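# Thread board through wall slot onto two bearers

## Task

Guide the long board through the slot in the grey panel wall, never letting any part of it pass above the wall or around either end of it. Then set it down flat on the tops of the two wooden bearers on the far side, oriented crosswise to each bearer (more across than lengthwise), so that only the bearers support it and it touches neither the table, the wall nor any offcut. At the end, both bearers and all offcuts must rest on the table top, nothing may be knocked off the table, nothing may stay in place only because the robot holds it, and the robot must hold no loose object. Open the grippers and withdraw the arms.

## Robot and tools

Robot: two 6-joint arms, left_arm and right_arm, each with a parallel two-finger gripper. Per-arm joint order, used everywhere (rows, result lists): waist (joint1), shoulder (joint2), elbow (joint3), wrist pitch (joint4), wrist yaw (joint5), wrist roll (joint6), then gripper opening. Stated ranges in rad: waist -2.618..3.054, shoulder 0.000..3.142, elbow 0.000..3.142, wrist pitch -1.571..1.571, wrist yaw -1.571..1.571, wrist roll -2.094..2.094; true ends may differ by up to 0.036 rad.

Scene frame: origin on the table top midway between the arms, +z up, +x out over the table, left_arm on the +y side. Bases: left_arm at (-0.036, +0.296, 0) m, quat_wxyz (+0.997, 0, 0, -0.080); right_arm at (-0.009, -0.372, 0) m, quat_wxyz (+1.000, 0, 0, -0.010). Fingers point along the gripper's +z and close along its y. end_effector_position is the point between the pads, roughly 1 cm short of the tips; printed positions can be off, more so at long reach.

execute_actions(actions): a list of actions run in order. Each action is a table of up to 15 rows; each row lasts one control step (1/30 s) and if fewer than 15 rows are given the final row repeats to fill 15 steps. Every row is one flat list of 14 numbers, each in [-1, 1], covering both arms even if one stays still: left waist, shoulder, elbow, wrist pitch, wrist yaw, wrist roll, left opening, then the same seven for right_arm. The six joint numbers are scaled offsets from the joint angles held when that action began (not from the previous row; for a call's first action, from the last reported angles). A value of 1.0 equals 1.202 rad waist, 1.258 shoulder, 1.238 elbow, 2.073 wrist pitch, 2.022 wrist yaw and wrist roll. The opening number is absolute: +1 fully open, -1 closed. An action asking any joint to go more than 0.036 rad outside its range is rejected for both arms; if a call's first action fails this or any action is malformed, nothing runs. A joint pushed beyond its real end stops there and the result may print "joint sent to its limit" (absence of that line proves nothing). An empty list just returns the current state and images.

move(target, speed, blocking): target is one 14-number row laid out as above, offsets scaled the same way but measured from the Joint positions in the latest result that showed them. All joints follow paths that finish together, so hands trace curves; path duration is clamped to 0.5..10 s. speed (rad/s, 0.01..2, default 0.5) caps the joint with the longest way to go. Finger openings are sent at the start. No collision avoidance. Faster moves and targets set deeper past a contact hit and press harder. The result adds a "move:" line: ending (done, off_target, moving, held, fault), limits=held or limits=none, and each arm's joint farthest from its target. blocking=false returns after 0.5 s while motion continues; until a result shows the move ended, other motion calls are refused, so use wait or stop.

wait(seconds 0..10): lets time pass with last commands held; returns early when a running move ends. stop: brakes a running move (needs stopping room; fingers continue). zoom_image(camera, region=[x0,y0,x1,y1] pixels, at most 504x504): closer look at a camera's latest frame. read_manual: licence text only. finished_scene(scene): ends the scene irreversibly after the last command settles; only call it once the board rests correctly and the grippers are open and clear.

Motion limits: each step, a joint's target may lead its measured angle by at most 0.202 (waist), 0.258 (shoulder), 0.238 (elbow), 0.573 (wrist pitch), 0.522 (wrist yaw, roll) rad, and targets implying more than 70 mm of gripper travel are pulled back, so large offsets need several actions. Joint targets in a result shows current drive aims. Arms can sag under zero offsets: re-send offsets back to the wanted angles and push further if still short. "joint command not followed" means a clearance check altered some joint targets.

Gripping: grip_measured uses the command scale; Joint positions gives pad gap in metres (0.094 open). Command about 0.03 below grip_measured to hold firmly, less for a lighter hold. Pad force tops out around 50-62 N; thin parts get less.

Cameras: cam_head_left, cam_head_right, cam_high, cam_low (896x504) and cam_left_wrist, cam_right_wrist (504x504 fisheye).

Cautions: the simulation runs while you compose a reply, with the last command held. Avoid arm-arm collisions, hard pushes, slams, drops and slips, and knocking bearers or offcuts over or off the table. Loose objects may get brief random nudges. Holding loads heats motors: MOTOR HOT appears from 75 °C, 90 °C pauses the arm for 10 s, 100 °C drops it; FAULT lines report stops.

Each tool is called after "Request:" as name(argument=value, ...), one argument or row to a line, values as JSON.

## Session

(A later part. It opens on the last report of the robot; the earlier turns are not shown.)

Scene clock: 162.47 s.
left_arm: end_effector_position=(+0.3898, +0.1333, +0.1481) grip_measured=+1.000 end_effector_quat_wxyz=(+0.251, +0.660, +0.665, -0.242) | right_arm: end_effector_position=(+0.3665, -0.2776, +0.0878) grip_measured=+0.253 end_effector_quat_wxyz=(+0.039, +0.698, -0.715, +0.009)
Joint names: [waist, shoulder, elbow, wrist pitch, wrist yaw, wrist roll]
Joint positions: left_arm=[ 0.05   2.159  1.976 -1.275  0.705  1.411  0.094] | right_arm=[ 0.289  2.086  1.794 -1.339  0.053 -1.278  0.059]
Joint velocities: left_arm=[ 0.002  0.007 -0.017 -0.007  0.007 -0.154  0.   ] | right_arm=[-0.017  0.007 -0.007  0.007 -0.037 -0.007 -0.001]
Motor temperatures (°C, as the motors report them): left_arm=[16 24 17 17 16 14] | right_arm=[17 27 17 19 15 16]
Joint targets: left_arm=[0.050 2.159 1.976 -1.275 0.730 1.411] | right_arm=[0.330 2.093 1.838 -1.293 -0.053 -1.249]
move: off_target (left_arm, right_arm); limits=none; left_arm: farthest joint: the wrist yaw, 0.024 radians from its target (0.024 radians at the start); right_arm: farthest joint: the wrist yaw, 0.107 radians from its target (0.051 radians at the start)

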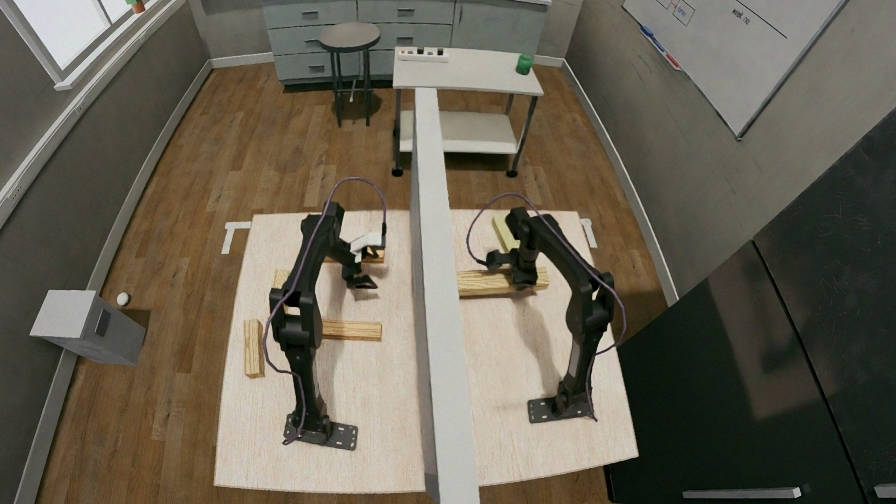

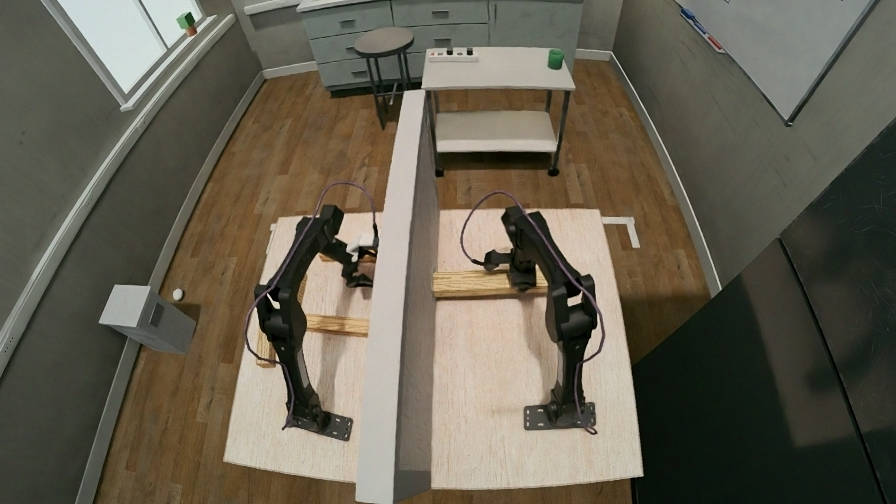

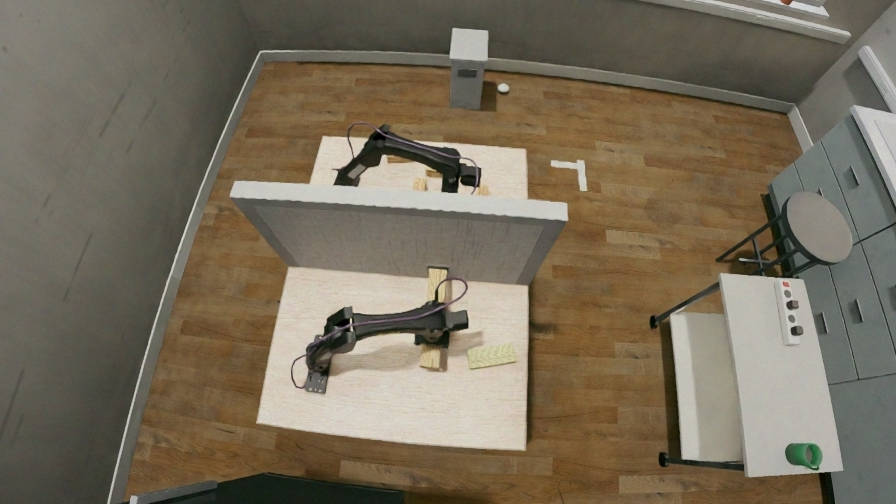

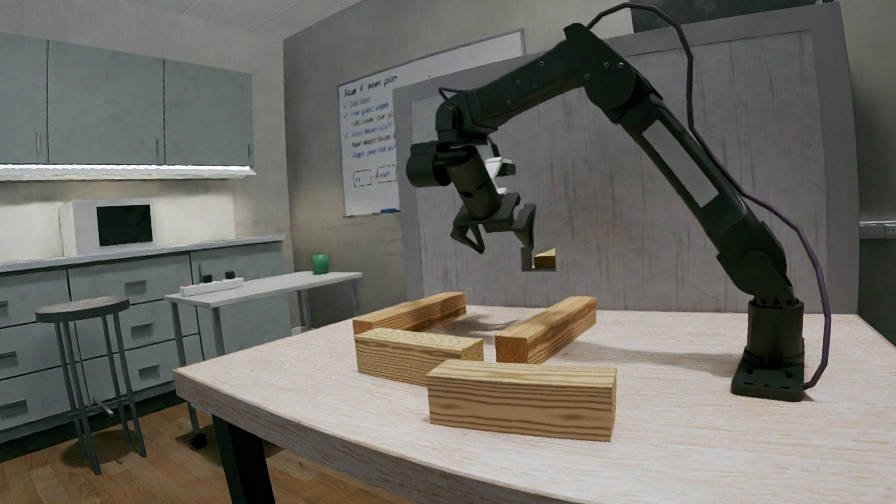

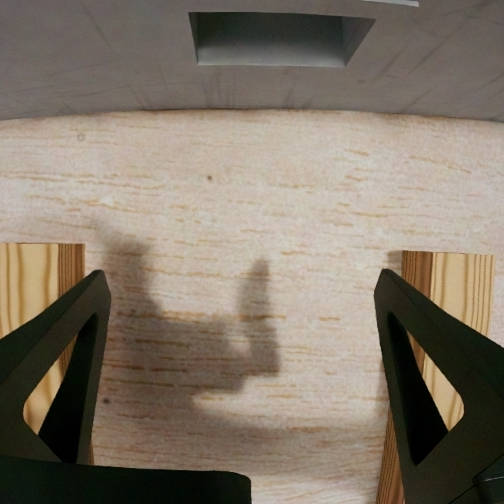

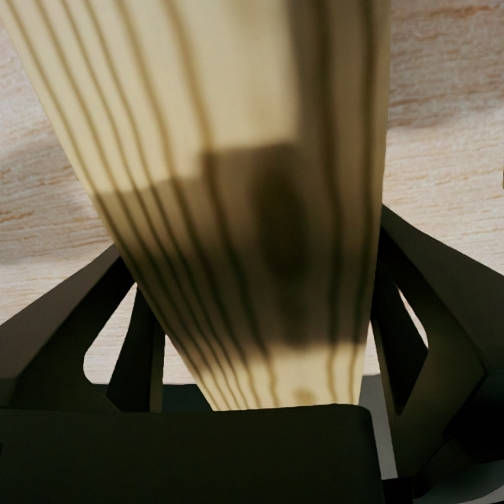

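Request:
execute_actions(
  actions=[
    [[0,0,0,0,0.012,0,1, -0.025,0,0.03,0.024,-0.06,0,0.15]],
    [[0,0,0,0,0,0,1, 0.06,0.02,0.05,0,-0.03,0.03,0.15]],
    [[0,0,0,0,0,0,1, 0.06,0.02,0.05,0,-0.03,0.03,0.15]],
  ],
)

Scene clock: 164.10 s.
left_arm: end_effector_position=(+0.3902, +0.1348, +0.1469) grip_measured=+1.000 end_effector_quat_wxyz=(+0.248, +0.661, +0.667, -0.238) | right_arm: end_effector_position=(+0.3643, -0.2788, +0.0883) grip_measured=+0.253 end_effector_quat_wxyz=(+0.068, +0.679, -0.731, +0.022)
Joint names: [waist, shoulder, elbow, wrist pitch, wrist yaw, wrist roll]
Joint positions: left_arm=[ 0.05   2.159  1.976 -1.275  0.694  1.411  0.094] | right_arm=[ 0.309  2.119  1.842 -1.395  0.1   -1.204  0.059]
Joint velocities: left_arm=[-0.002  0.012 -0.002 -0.051  0.022 -0.007  0.   ] | right_arm=[-0.007 -0.012 -0.012  0.007  0.007 -0.022  0.   ]
Motor temperatures (°C, as the motors report them): left_arm=[16 24 17 17 16 14] | right_arm=[17 27 17 19 15 16]
Joint targets: left_arm=[0.050 2.159 1.976 -1.275 0.699 1.411] | right_arm=[0.358 2.132 1.880 -1.355 -0.005 -1.183]
Step readings (joint positions; steps 1 to 15: 1st action; 16 to 30: 2nd action; 31 to 45: 3rd action):
0: left_arm=[0.050 2.159 1.976 -1.275 0.705 1.411] | right_arm=[0.289 2.086 1.794 -1.339 0.053 -1.278]
1: left_arm=[0.050 2.159 1.976 -1.275 0.705 1.411] | right_arm=[0.284 2.086 1.794 -1.339 0.050 -1.280]
2: left_arm=[0.050 2.159 1.976 -1.275 0.705 1.411] | right_arm=[0.278 2.086 1.794 -1.338 0.038 -1.282]
4: left_arm=[0.050 2.159 1.976 -1.275 0.705 1.411] | right_arm=[0.268 2.088 1.794 -1.328 0.020 -1.281]
8: left_arm=[0.050 2.159 1.976 -1.275 0.705 1.411] | right_arm=[0.261 2.092 1.794 -1.318 0.009 -1.282]
15: left_arm=[0.050 2.159 1.976 -1.275 0.705 1.411] | right_arm=[0.261 2.092 1.794 -1.318 0.009 -1.282]
16: left_arm=[0.050 2.159 1.976 -1.275 0.704 1.411] | right_arm=[0.266 2.095 1.799 -1.323 0.013 -1.276]
17: left_arm=[0.050 2.159 1.976 -1.275 0.704 1.411] | right_arm=[0.273 2.101 1.806 -1.330 0.028 -1.269]
19: left_arm=[0.050 2.159 1.976 -1.275 0.702 1.411] | right_arm=[0.281 2.107 1.813 -1.339 0.047 -1.260]
23: left_arm=[0.050 2.159 1.976 -1.275 0.700 1.411] | right_arm=[0.284 2.107 1.818 -1.350 0.053 -1.250]
30: left_arm=[0.050 2.159 1.976 -1.275 0.700 1.411] | right_arm=[0.286 2.107 1.818 -1.355 0.056 -1.244]
31: left_arm=[0.050 2.159 1.976 -1.275 0.699 1.411] | right_arm=[0.289 2.110 1.823 -1.362 0.059 -1.238]
32: left_arm=[0.050 2.159 1.976 -1.275 0.698 1.411] | right_arm=[0.295 2.114 1.831 -1.370 0.072 -1.231]
34: left_arm=[0.050 2.159 1.976 -1.275 0.696 1.411] | right_arm=[0.303 2.119 1.839 -1.380 0.091 -1.221]
38: left_arm=[0.050 2.159 1.976 -1.275 0.695 1.411] | right_arm=[0.308 2.119 1.842 -1.391 0.100 -1.210]
45: Joint positions above

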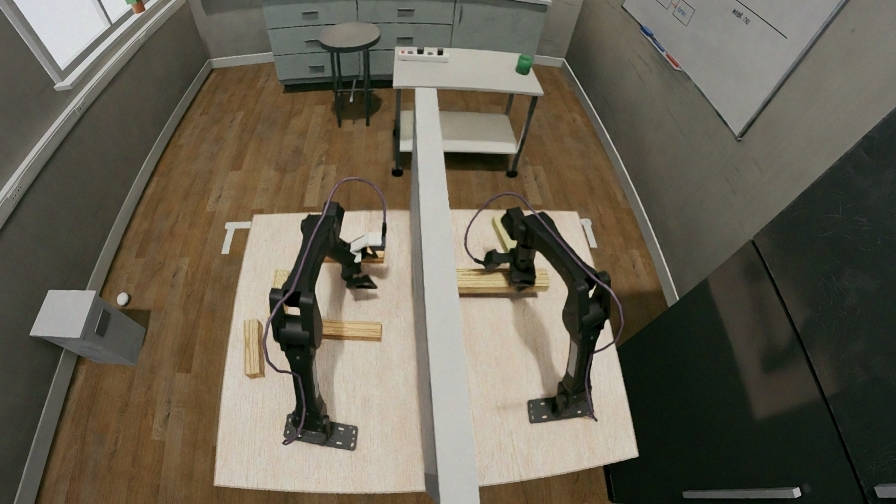

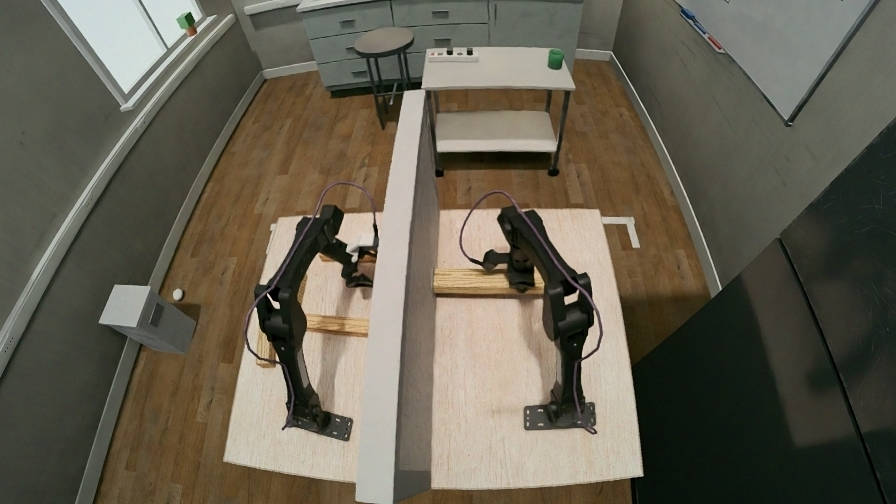

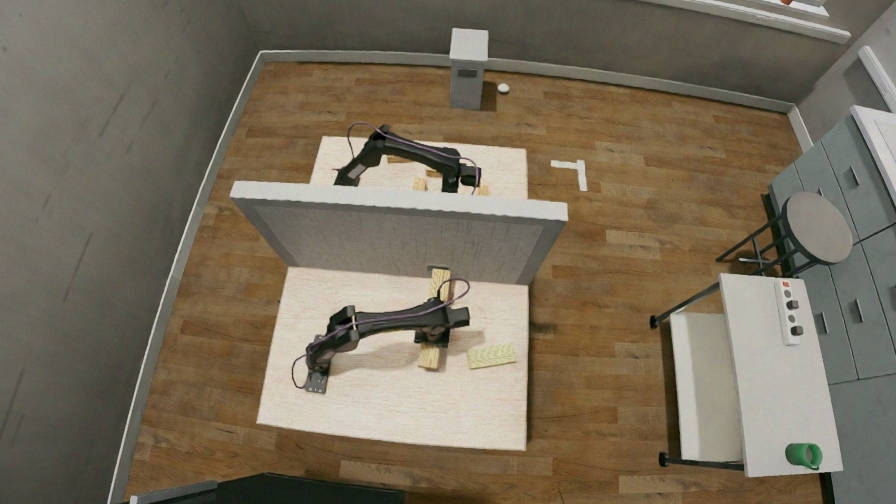

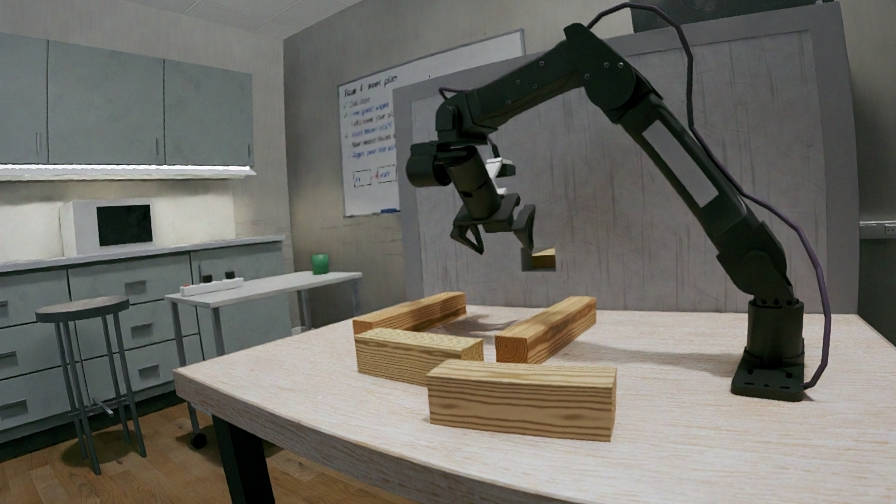

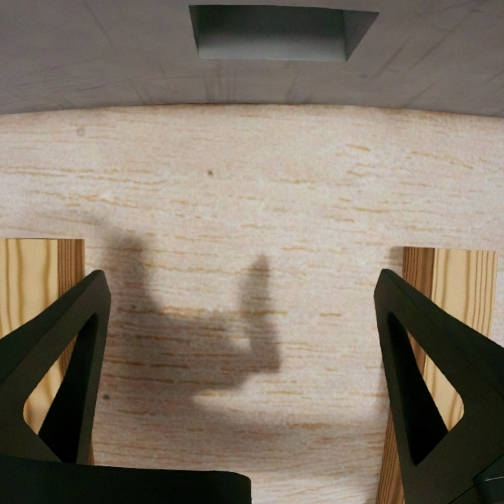

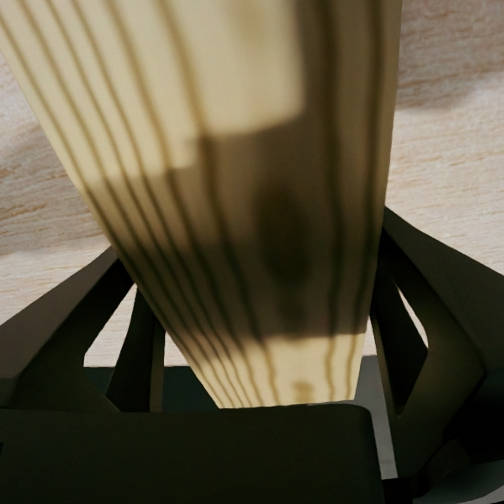

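Request:
execute_actions(
  actions=[
    [[0,0,0,0,0.02,0,1, -0.065,-0.08,-0.075,0.061,-0.079,-0.077,0.15]],
    [[0,0,0,0,0.012,0,1, 0,-0.02,0,0,-0.03,0,0.15]],
  ],
)

Request:
zoom_image(
  camera="cam_high",
  region=[410, 250, 470, 300],
)

Request:
zoom_image(
  camera="cam_low",
  region=[490, 225, 590, 290],
)

Scene clock: 165.30 s.
left_arm: end_effector_position=(+0.3897, +0.1328, +0.1486) grip_measured=+1.000 end_effector_quat_wxyz=(+0.252, +0.660, +0.664, -0.244) | right_arm: end_effector_position=(+0.3739, -0.2887, +0.0890) grip_measured=+0.253 end_effector_quat_wxyz=(+0.000, +0.700, -0.714, -0.011)
Joint names: [waist, shoulder, elbow, wrist pitch, wrist yaw, wrist roll]
Joint positions: left_arm=[ 0.05   2.159  1.976 -1.275  0.709  1.411  0.094] | right_arm=[ 0.225  2.056  1.758 -1.285 -0.018 -1.348  0.059]
Joint velocities: left_arm=[ 0.002  0.007  0.007  0.051  0.022 -0.007  0.   ] | right_arm=[ 0.007  0.007 -0.012  0.037  0.051 -0.022 -0.   ]
Motor temperatures (°C, as the motors report them): left_arm=[16 24 17 17 16 14] | right_arm=[17 27 17 19 15 16]
Joint targets: left_arm=[0.050 2.159 1.976 -1.275 0.733 1.411] | right_arm=[0.225 2.031 1.758 -1.285 -0.068 -1.348]
Step readings (joint positions; steps 1 to 15: 1st action; 16 to 30: 2nd action):
0: left_arm=[0.050 2.159 1.976 -1.275 0.694 1.411] | right_arm=[0.309 2.119 1.842 -1.396 0.100 -1.203]
1: left_arm=[0.050 2.159 1.976 -1.275 0.696 1.411] | right_arm=[0.299 2.107 1.823 -1.374 0.091 -1.222]
2: left_arm=[0.050 2.159 1.976 -1.275 0.699 1.411] | right_arm=[0.284 2.089 1.795 -1.346 0.066 -1.248]
4: left_arm=[0.050 2.159 1.976 -1.275 0.703 1.411] | right_arm=[0.251 2.068 1.765 -1.329 0.035 -1.287]
8: left_arm=[0.050 2.159 1.976 -1.275 0.707 1.411] | right_arm=[0.223 2.057 1.758 -1.306 0.016 -1.325]
15: left_arm=[0.050 2.159 1.976 -1.275 0.709 1.411] | right_arm=[0.225 2.056 1.758 -1.285 -0.007 -1.347]
16: left_arm=[0.050 2.159 1.976 -1.275 0.709 1.411] | right_arm=[0.225 2.056 1.758 -1.285 -0.009 -1.348]
17: left_arm=[0.050 2.159 1.976 -1.275 0.709 1.411] | right_arm=[0.225 2.056 1.758 -1.285 -0.010 -1.348]
19: left_arm=[0.050 2.159 1.976 -1.275 0.709 1.411] | right_arm=[0.225 2.056 1.758 -1.285 -0.014 -1.348]
23: left_arm=[0.050 2.159 1.976 -1.275 0.709 1.411] | right_arm=[0.225 2.056 1.758 -1.285 -0.016 -1.348]
30: Joint positions above

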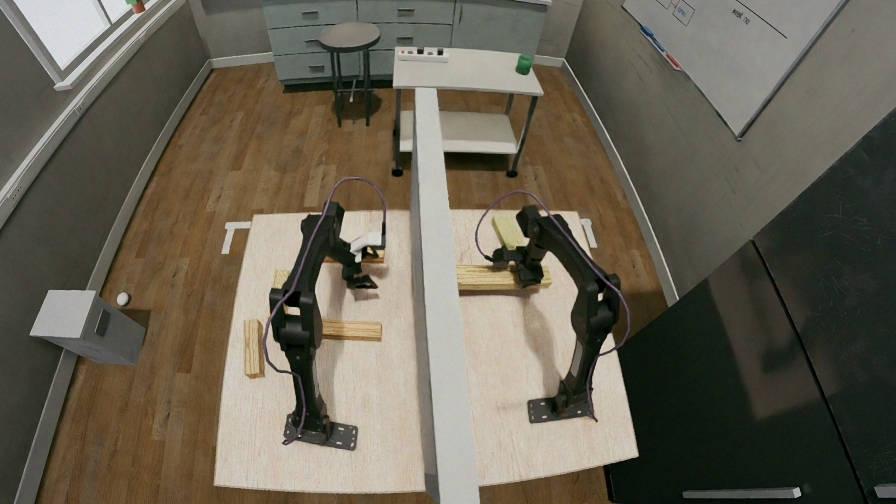

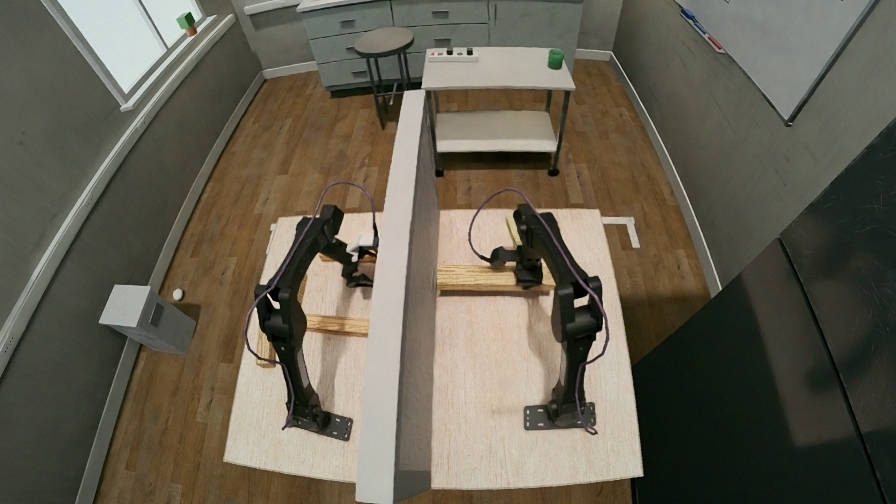

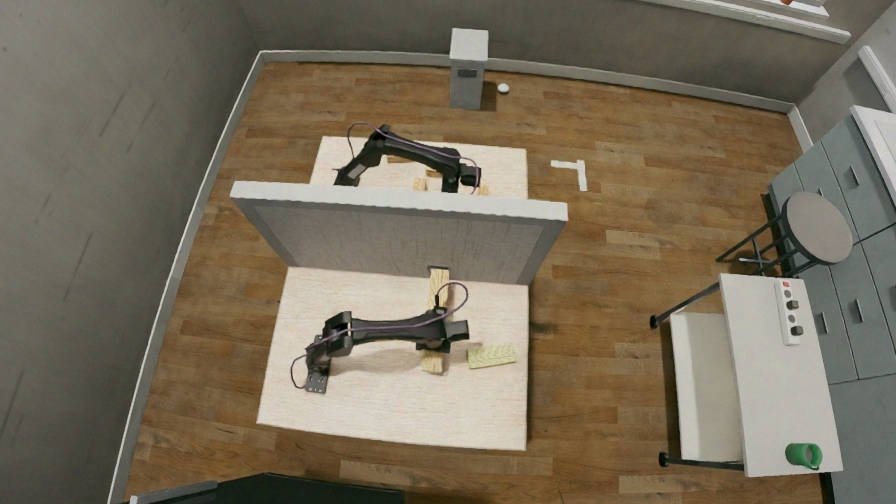

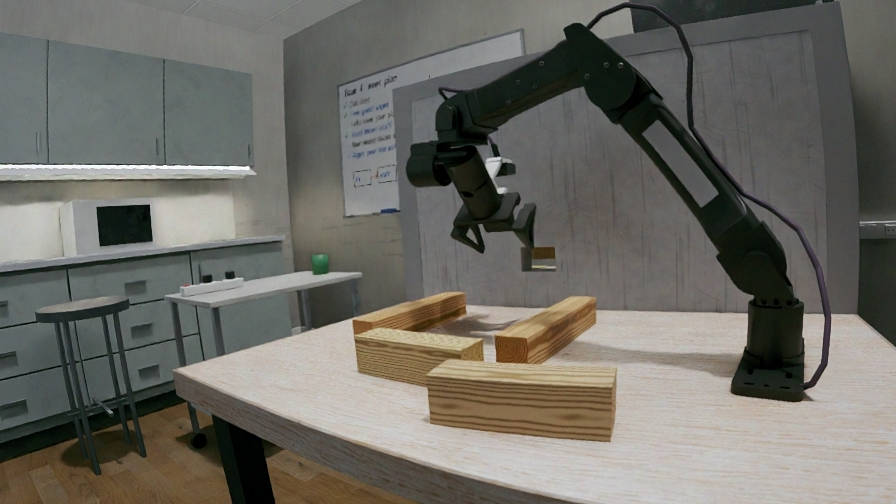

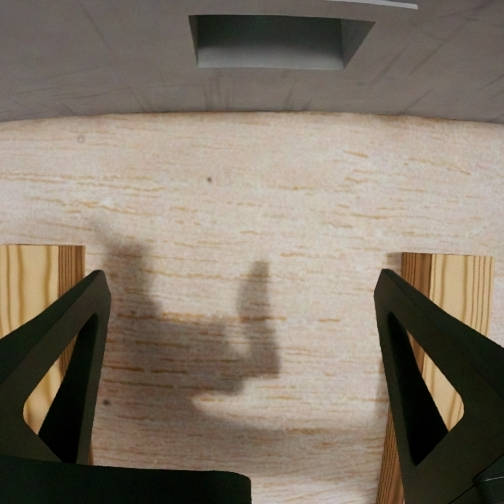

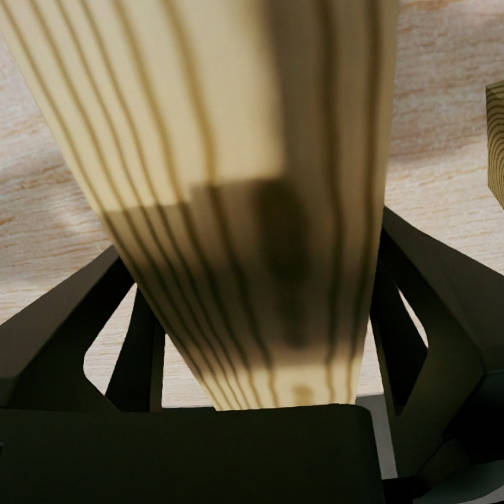

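Region (410, 250, 470, 300) of cam_high's 896x504 image, scaled by 8.400, with more detail than that image has.

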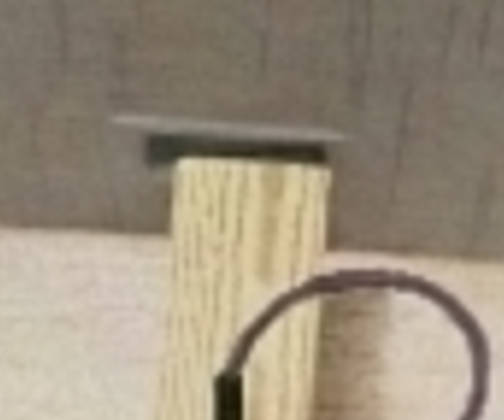

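Region (490, 225, 590, 290) of cam_low's 896x504 image, scaled by 5.040, with more detail than that image has; it fills the top 328 rows of this view, and the rest is white.

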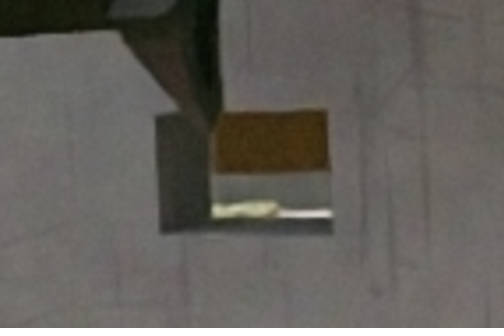

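Request:
execute_actions(
  actions=[
    [[0,0,0,0,0.012,0,1, 0,-0.02,0,0,0.0,-0.02,0.15]],
  ],
)

Request:
zoom_image(
  camera="cam_high",
  region=[410, 250, 470, 300],
)

Request:
zoom_image(
  camera="cam_low",
  region=[490, 225, 590, 290],
)

Scene clock: 168.53 s.
left_arm: end_effector_position=(+0.3897, +0.1328, +0.1486) grip_measured=+1.000 end_effector_quat_wxyz=(+0.252, +0.660, +0.664, -0.244) | right_arm: end_effector_position=(+0.3749, -0.2935, +0.0890) grip_measured=+0.253 end_effector_quat_wxyz=(+0.008, +0.712, -0.702, +0.001)
Joint names: [waist, shoulder, elbow, wrist pitch, wrist yaw, wrist roll]
Joint positions: left_arm=[ 0.05   2.159  1.976 -1.275  0.709  1.411  0.094] | right_arm=[ 0.225  2.056  1.758 -1.285  0.01  -1.381  0.059]
Joint velocities: left_arm=[-0.002 -0.027 -0.012  0.037  0.007  0.051  0.   ] | right_arm=[-0.032 -0.017  0.007  0.022  0.022 -0.066 -0.   ]
Motor temperatures (°C, as the motors report them): left_arm=[16 24 17 17 16 14] | right_arm=[17 27 17 18 15 16]
Joint targets: left_arm=[0.050 2.159 1.976 -1.275 0.734 1.411] | right_arm=[0.225 2.031 1.758 -1.285 -0.018 -1.388]
Step readings (joint positions):
0: left_arm=[0.050 2.159 1.976 -1.275 0.709 1.411] | right_arm=[0.225 2.056 1.758 -1.285 -0.018 -1.348]
1: left_arm=[0.050 2.159 1.976 -1.275 0.709 1.411] | right_arm=[0.225 2.056 1.758 -1.285 -0.015 -1.352]
2: left_arm=[0.050 2.159 1.976 -1.275 0.709 1.411] | right_arm=[0.225 2.056 1.758 -1.285 -0.010 -1.358]
4: left_arm=[0.050 2.159 1.976 -1.275 0.709 1.411] | right_arm=[0.225 2.056 1.758 -1.285 -0.001 -1.367]
8: left_arm=[0.050 2.159 1.976 -1.275 0.709 1.411] | right_arm=[0.225 2.056 1.758 -1.285 0.007 -1.376]
15: Joint positions above

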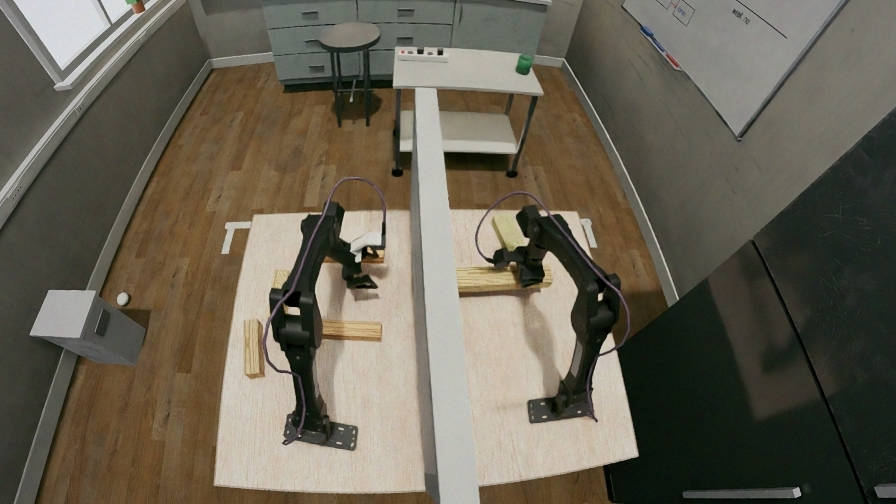

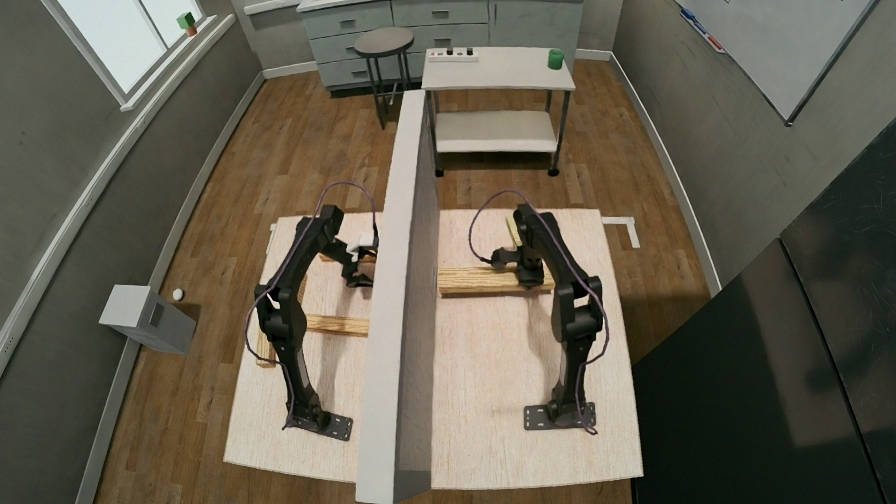

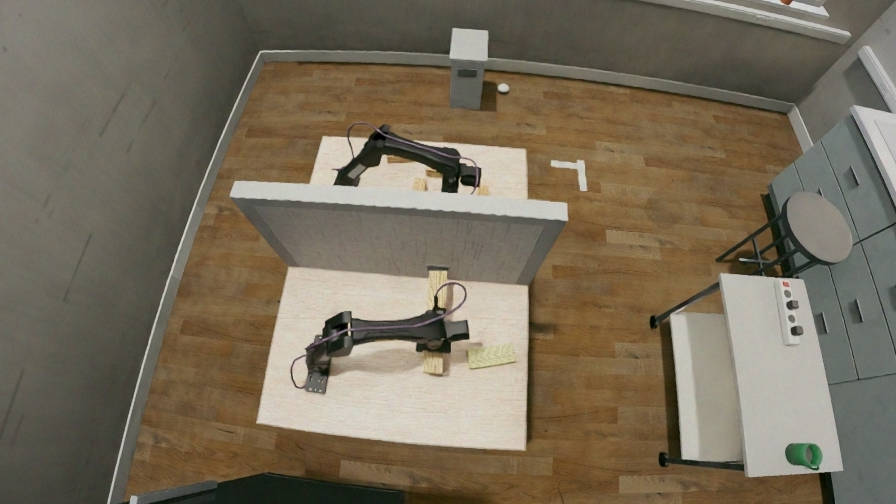

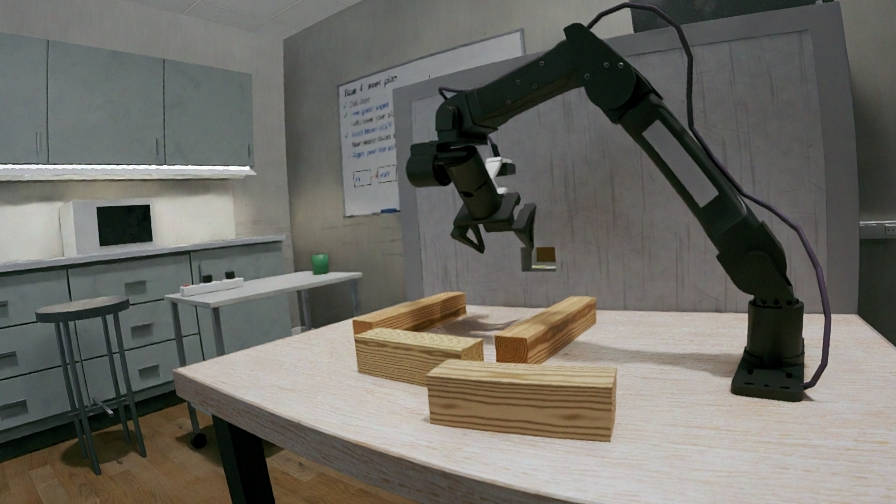

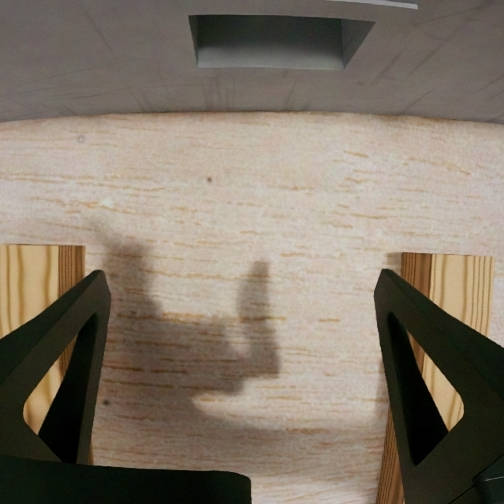

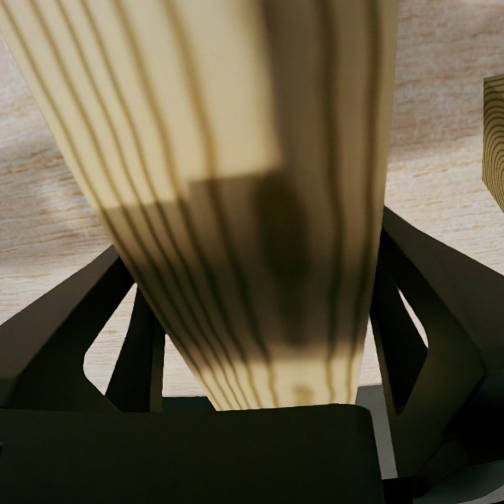

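Region (410, 250, 470, 300) of cam_high's 896x504 image, scaled by 8.400, with more detail than that image has.

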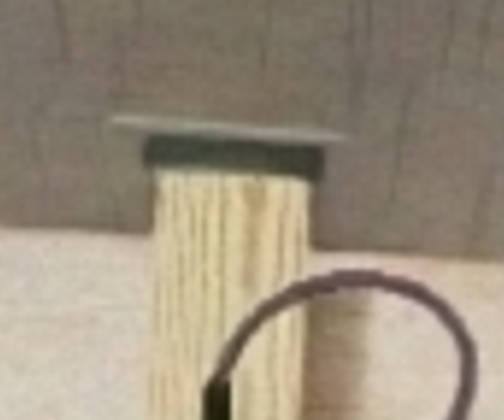

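Region (490, 225, 590, 290) of cam_low's 896x504 image, scaled by 5.040, with more detail than that image has; it fills the top 328 rows of this view, and the rest is white.

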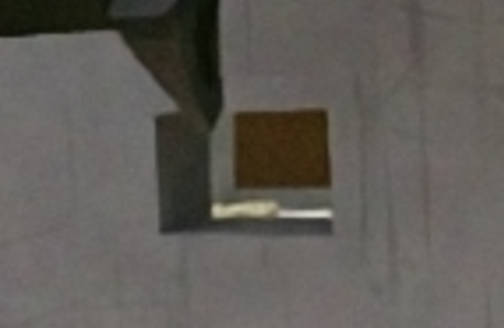

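Request:
execute_actions(
  actions=[
    [[0,0,0,0,0.012,0,1, 0.03,0,0.02,0,0,0.018,0.15]],
    [[0,0,0,0,0,0,1, 0.05,0.015,0.045,0,-0.012,0.03,0.15]],
    [[0,0,0,0,0,0,1, 0.06,0.02,0.05,0,-0.012,0.035,0.15]],
  ],
)

Scene clock: 170.13 s.
left_arm: end_effector_position=(+0.3900, +0.1343, +0.1473) grip_measured=+1.000 end_effector_quat_wxyz=(+0.249, +0.661, +0.666, -0.240) | right_arm: end_effector_position=(+0.3695, -0.2326, +0.0820) grip_measured=+0.253 end_effector_quat_wxyz=(+0.009, +0.714, -0.700, +0.011)
Joint names: [waist, shoulder, elbow, wrist pitch, wrist yaw, wrist roll]
Joint positions: left_arm=[ 0.05   2.159  1.976 -1.275  0.698  1.411  0.094] | right_arm=[ 0.383  2.102  1.798 -1.276  0.027 -1.227  0.059]
Joint velocities: left_arm=[-0.007 -0.012 -0.012  0.007 -0.022 -0.007  0.   ] | right_arm=[ 0.007 -0.007 -0.007  0.066 -0.022 -0.007 -0.   ]
Motor temperatures (°C, as the motors report them): left_arm=[16 24 17 17 16 14] | right_arm=[17 27 17 18 15 16]
Joint targets: left_arm=[0.050 2.159 1.976 -1.275 0.704 1.411] | right_arm=[0.388 2.104 1.833 -1.285 0.009 -1.227]
Step readings (joint positions; steps 1 to 15: 1st action; 16 to 30: 2nd action; 31 to 45: 3rd action):
0: left_arm=[0.050 2.159 1.976 -1.275 0.709 1.411] | right_arm=[0.225 2.056 1.758 -1.285 0.011 -1.381]
1: left_arm=[0.050 2.159 1.976 -1.275 0.709 1.411] | right_arm=[0.227 2.056 1.758 -1.285 0.015 -1.377]
2: left_arm=[0.050 2.159 1.976 -1.275 0.709 1.411] | right_arm=[0.231 2.056 1.758 -1.285 0.022 -1.371]
4: left_arm=[0.050 2.159 1.976 -1.275 0.709 1.411] | right_arm=[0.243 2.056 1.758 -1.285 0.030 -1.363]
8: left_arm=[0.050 2.159 1.976 -1.275 0.709 1.411] | right_arm=[0.257 2.056 1.758 -1.285 0.031 -1.356]
15: left_arm=[0.050 2.159 1.976 -1.275 0.709 1.411] | right_arm=[0.257 2.056 1.758 -1.285 0.035 -1.352]
16: left_arm=[0.050 2.159 1.976 -1.275 0.708 1.411] | right_arm=[0.262 2.059 1.760 -1.288 0.039 -1.343]
17: left_arm=[0.050 2.159 1.976 -1.275 0.708 1.411] | right_arm=[0.270 2.063 1.765 -1.289 0.044 -1.333]
19: left_arm=[0.050 2.159 1.976 -1.275 0.706 1.411] | right_arm=[0.291 2.073 1.771 -1.287 0.044 -1.318]
23: left_arm=[0.050 2.159 1.976 -1.275 0.705 1.411] | right_arm=[0.316 2.079 1.771 -1.284 0.034 -1.299]
30: left_arm=[0.050 2.159 1.976 -1.275 0.704 1.411] | right_arm=[0.316 2.079 1.771 -1.284 0.034 -1.298]
31: left_arm=[0.050 2.159 1.976 -1.275 0.703 1.411] | right_arm=[0.322 2.083 1.776 -1.289 0.036 -1.289]
32: left_arm=[0.050 2.159 1.976 -1.275 0.702 1.411] | right_arm=[0.331 2.088 1.784 -1.291 0.037 -1.278]
34: left_arm=[0.050 2.159 1.976 -1.275 0.700 1.411] | right_arm=[0.357 2.097 1.794 -1.288 0.035 -1.259]
38: left_arm=[0.050 2.159 1.976 -1.275 0.699 1.411] | right_arm=[0.383 2.102 1.798 -1.276 0.029 -1.228]
45: Joint positions above

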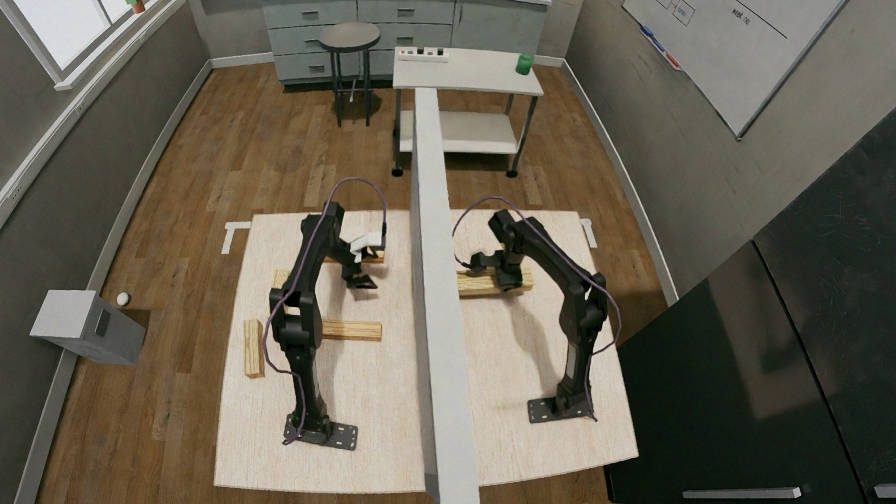

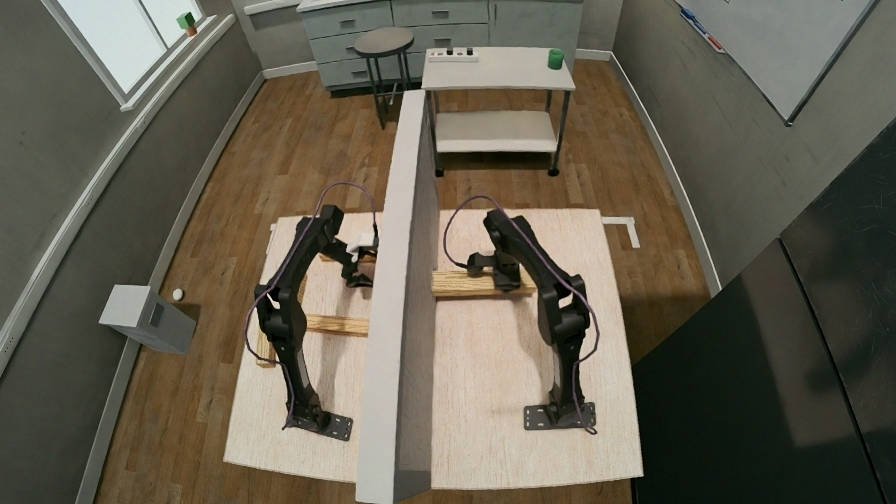

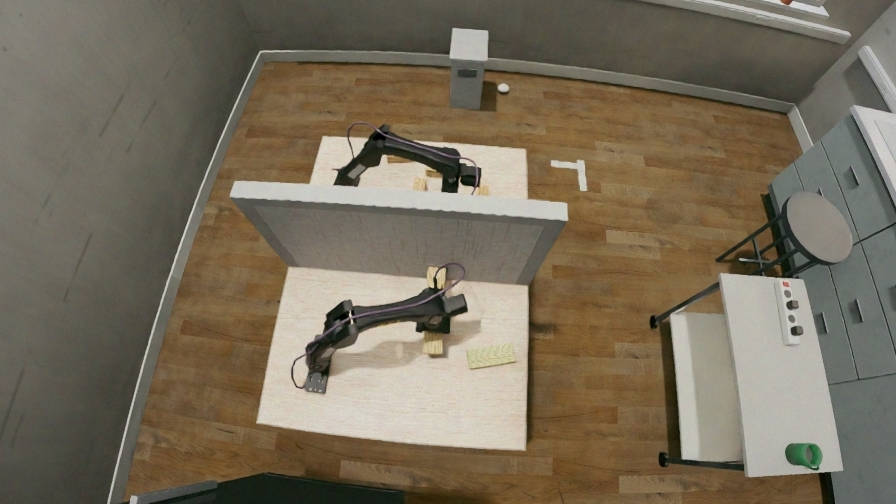

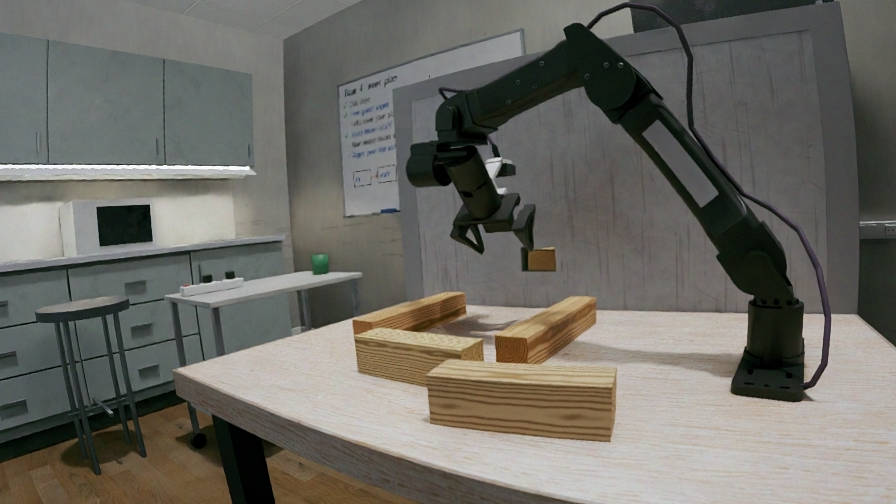

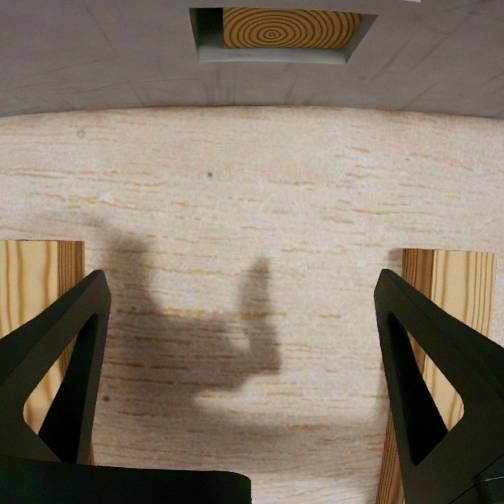

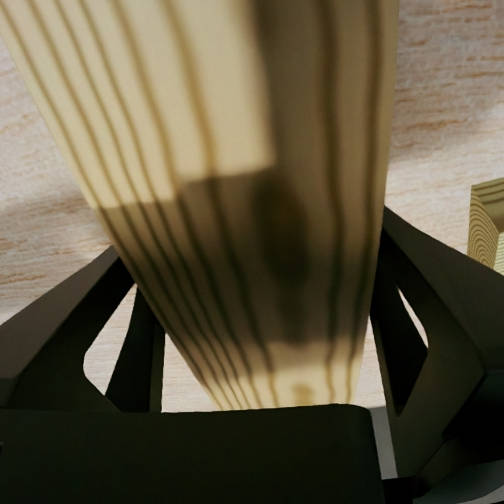

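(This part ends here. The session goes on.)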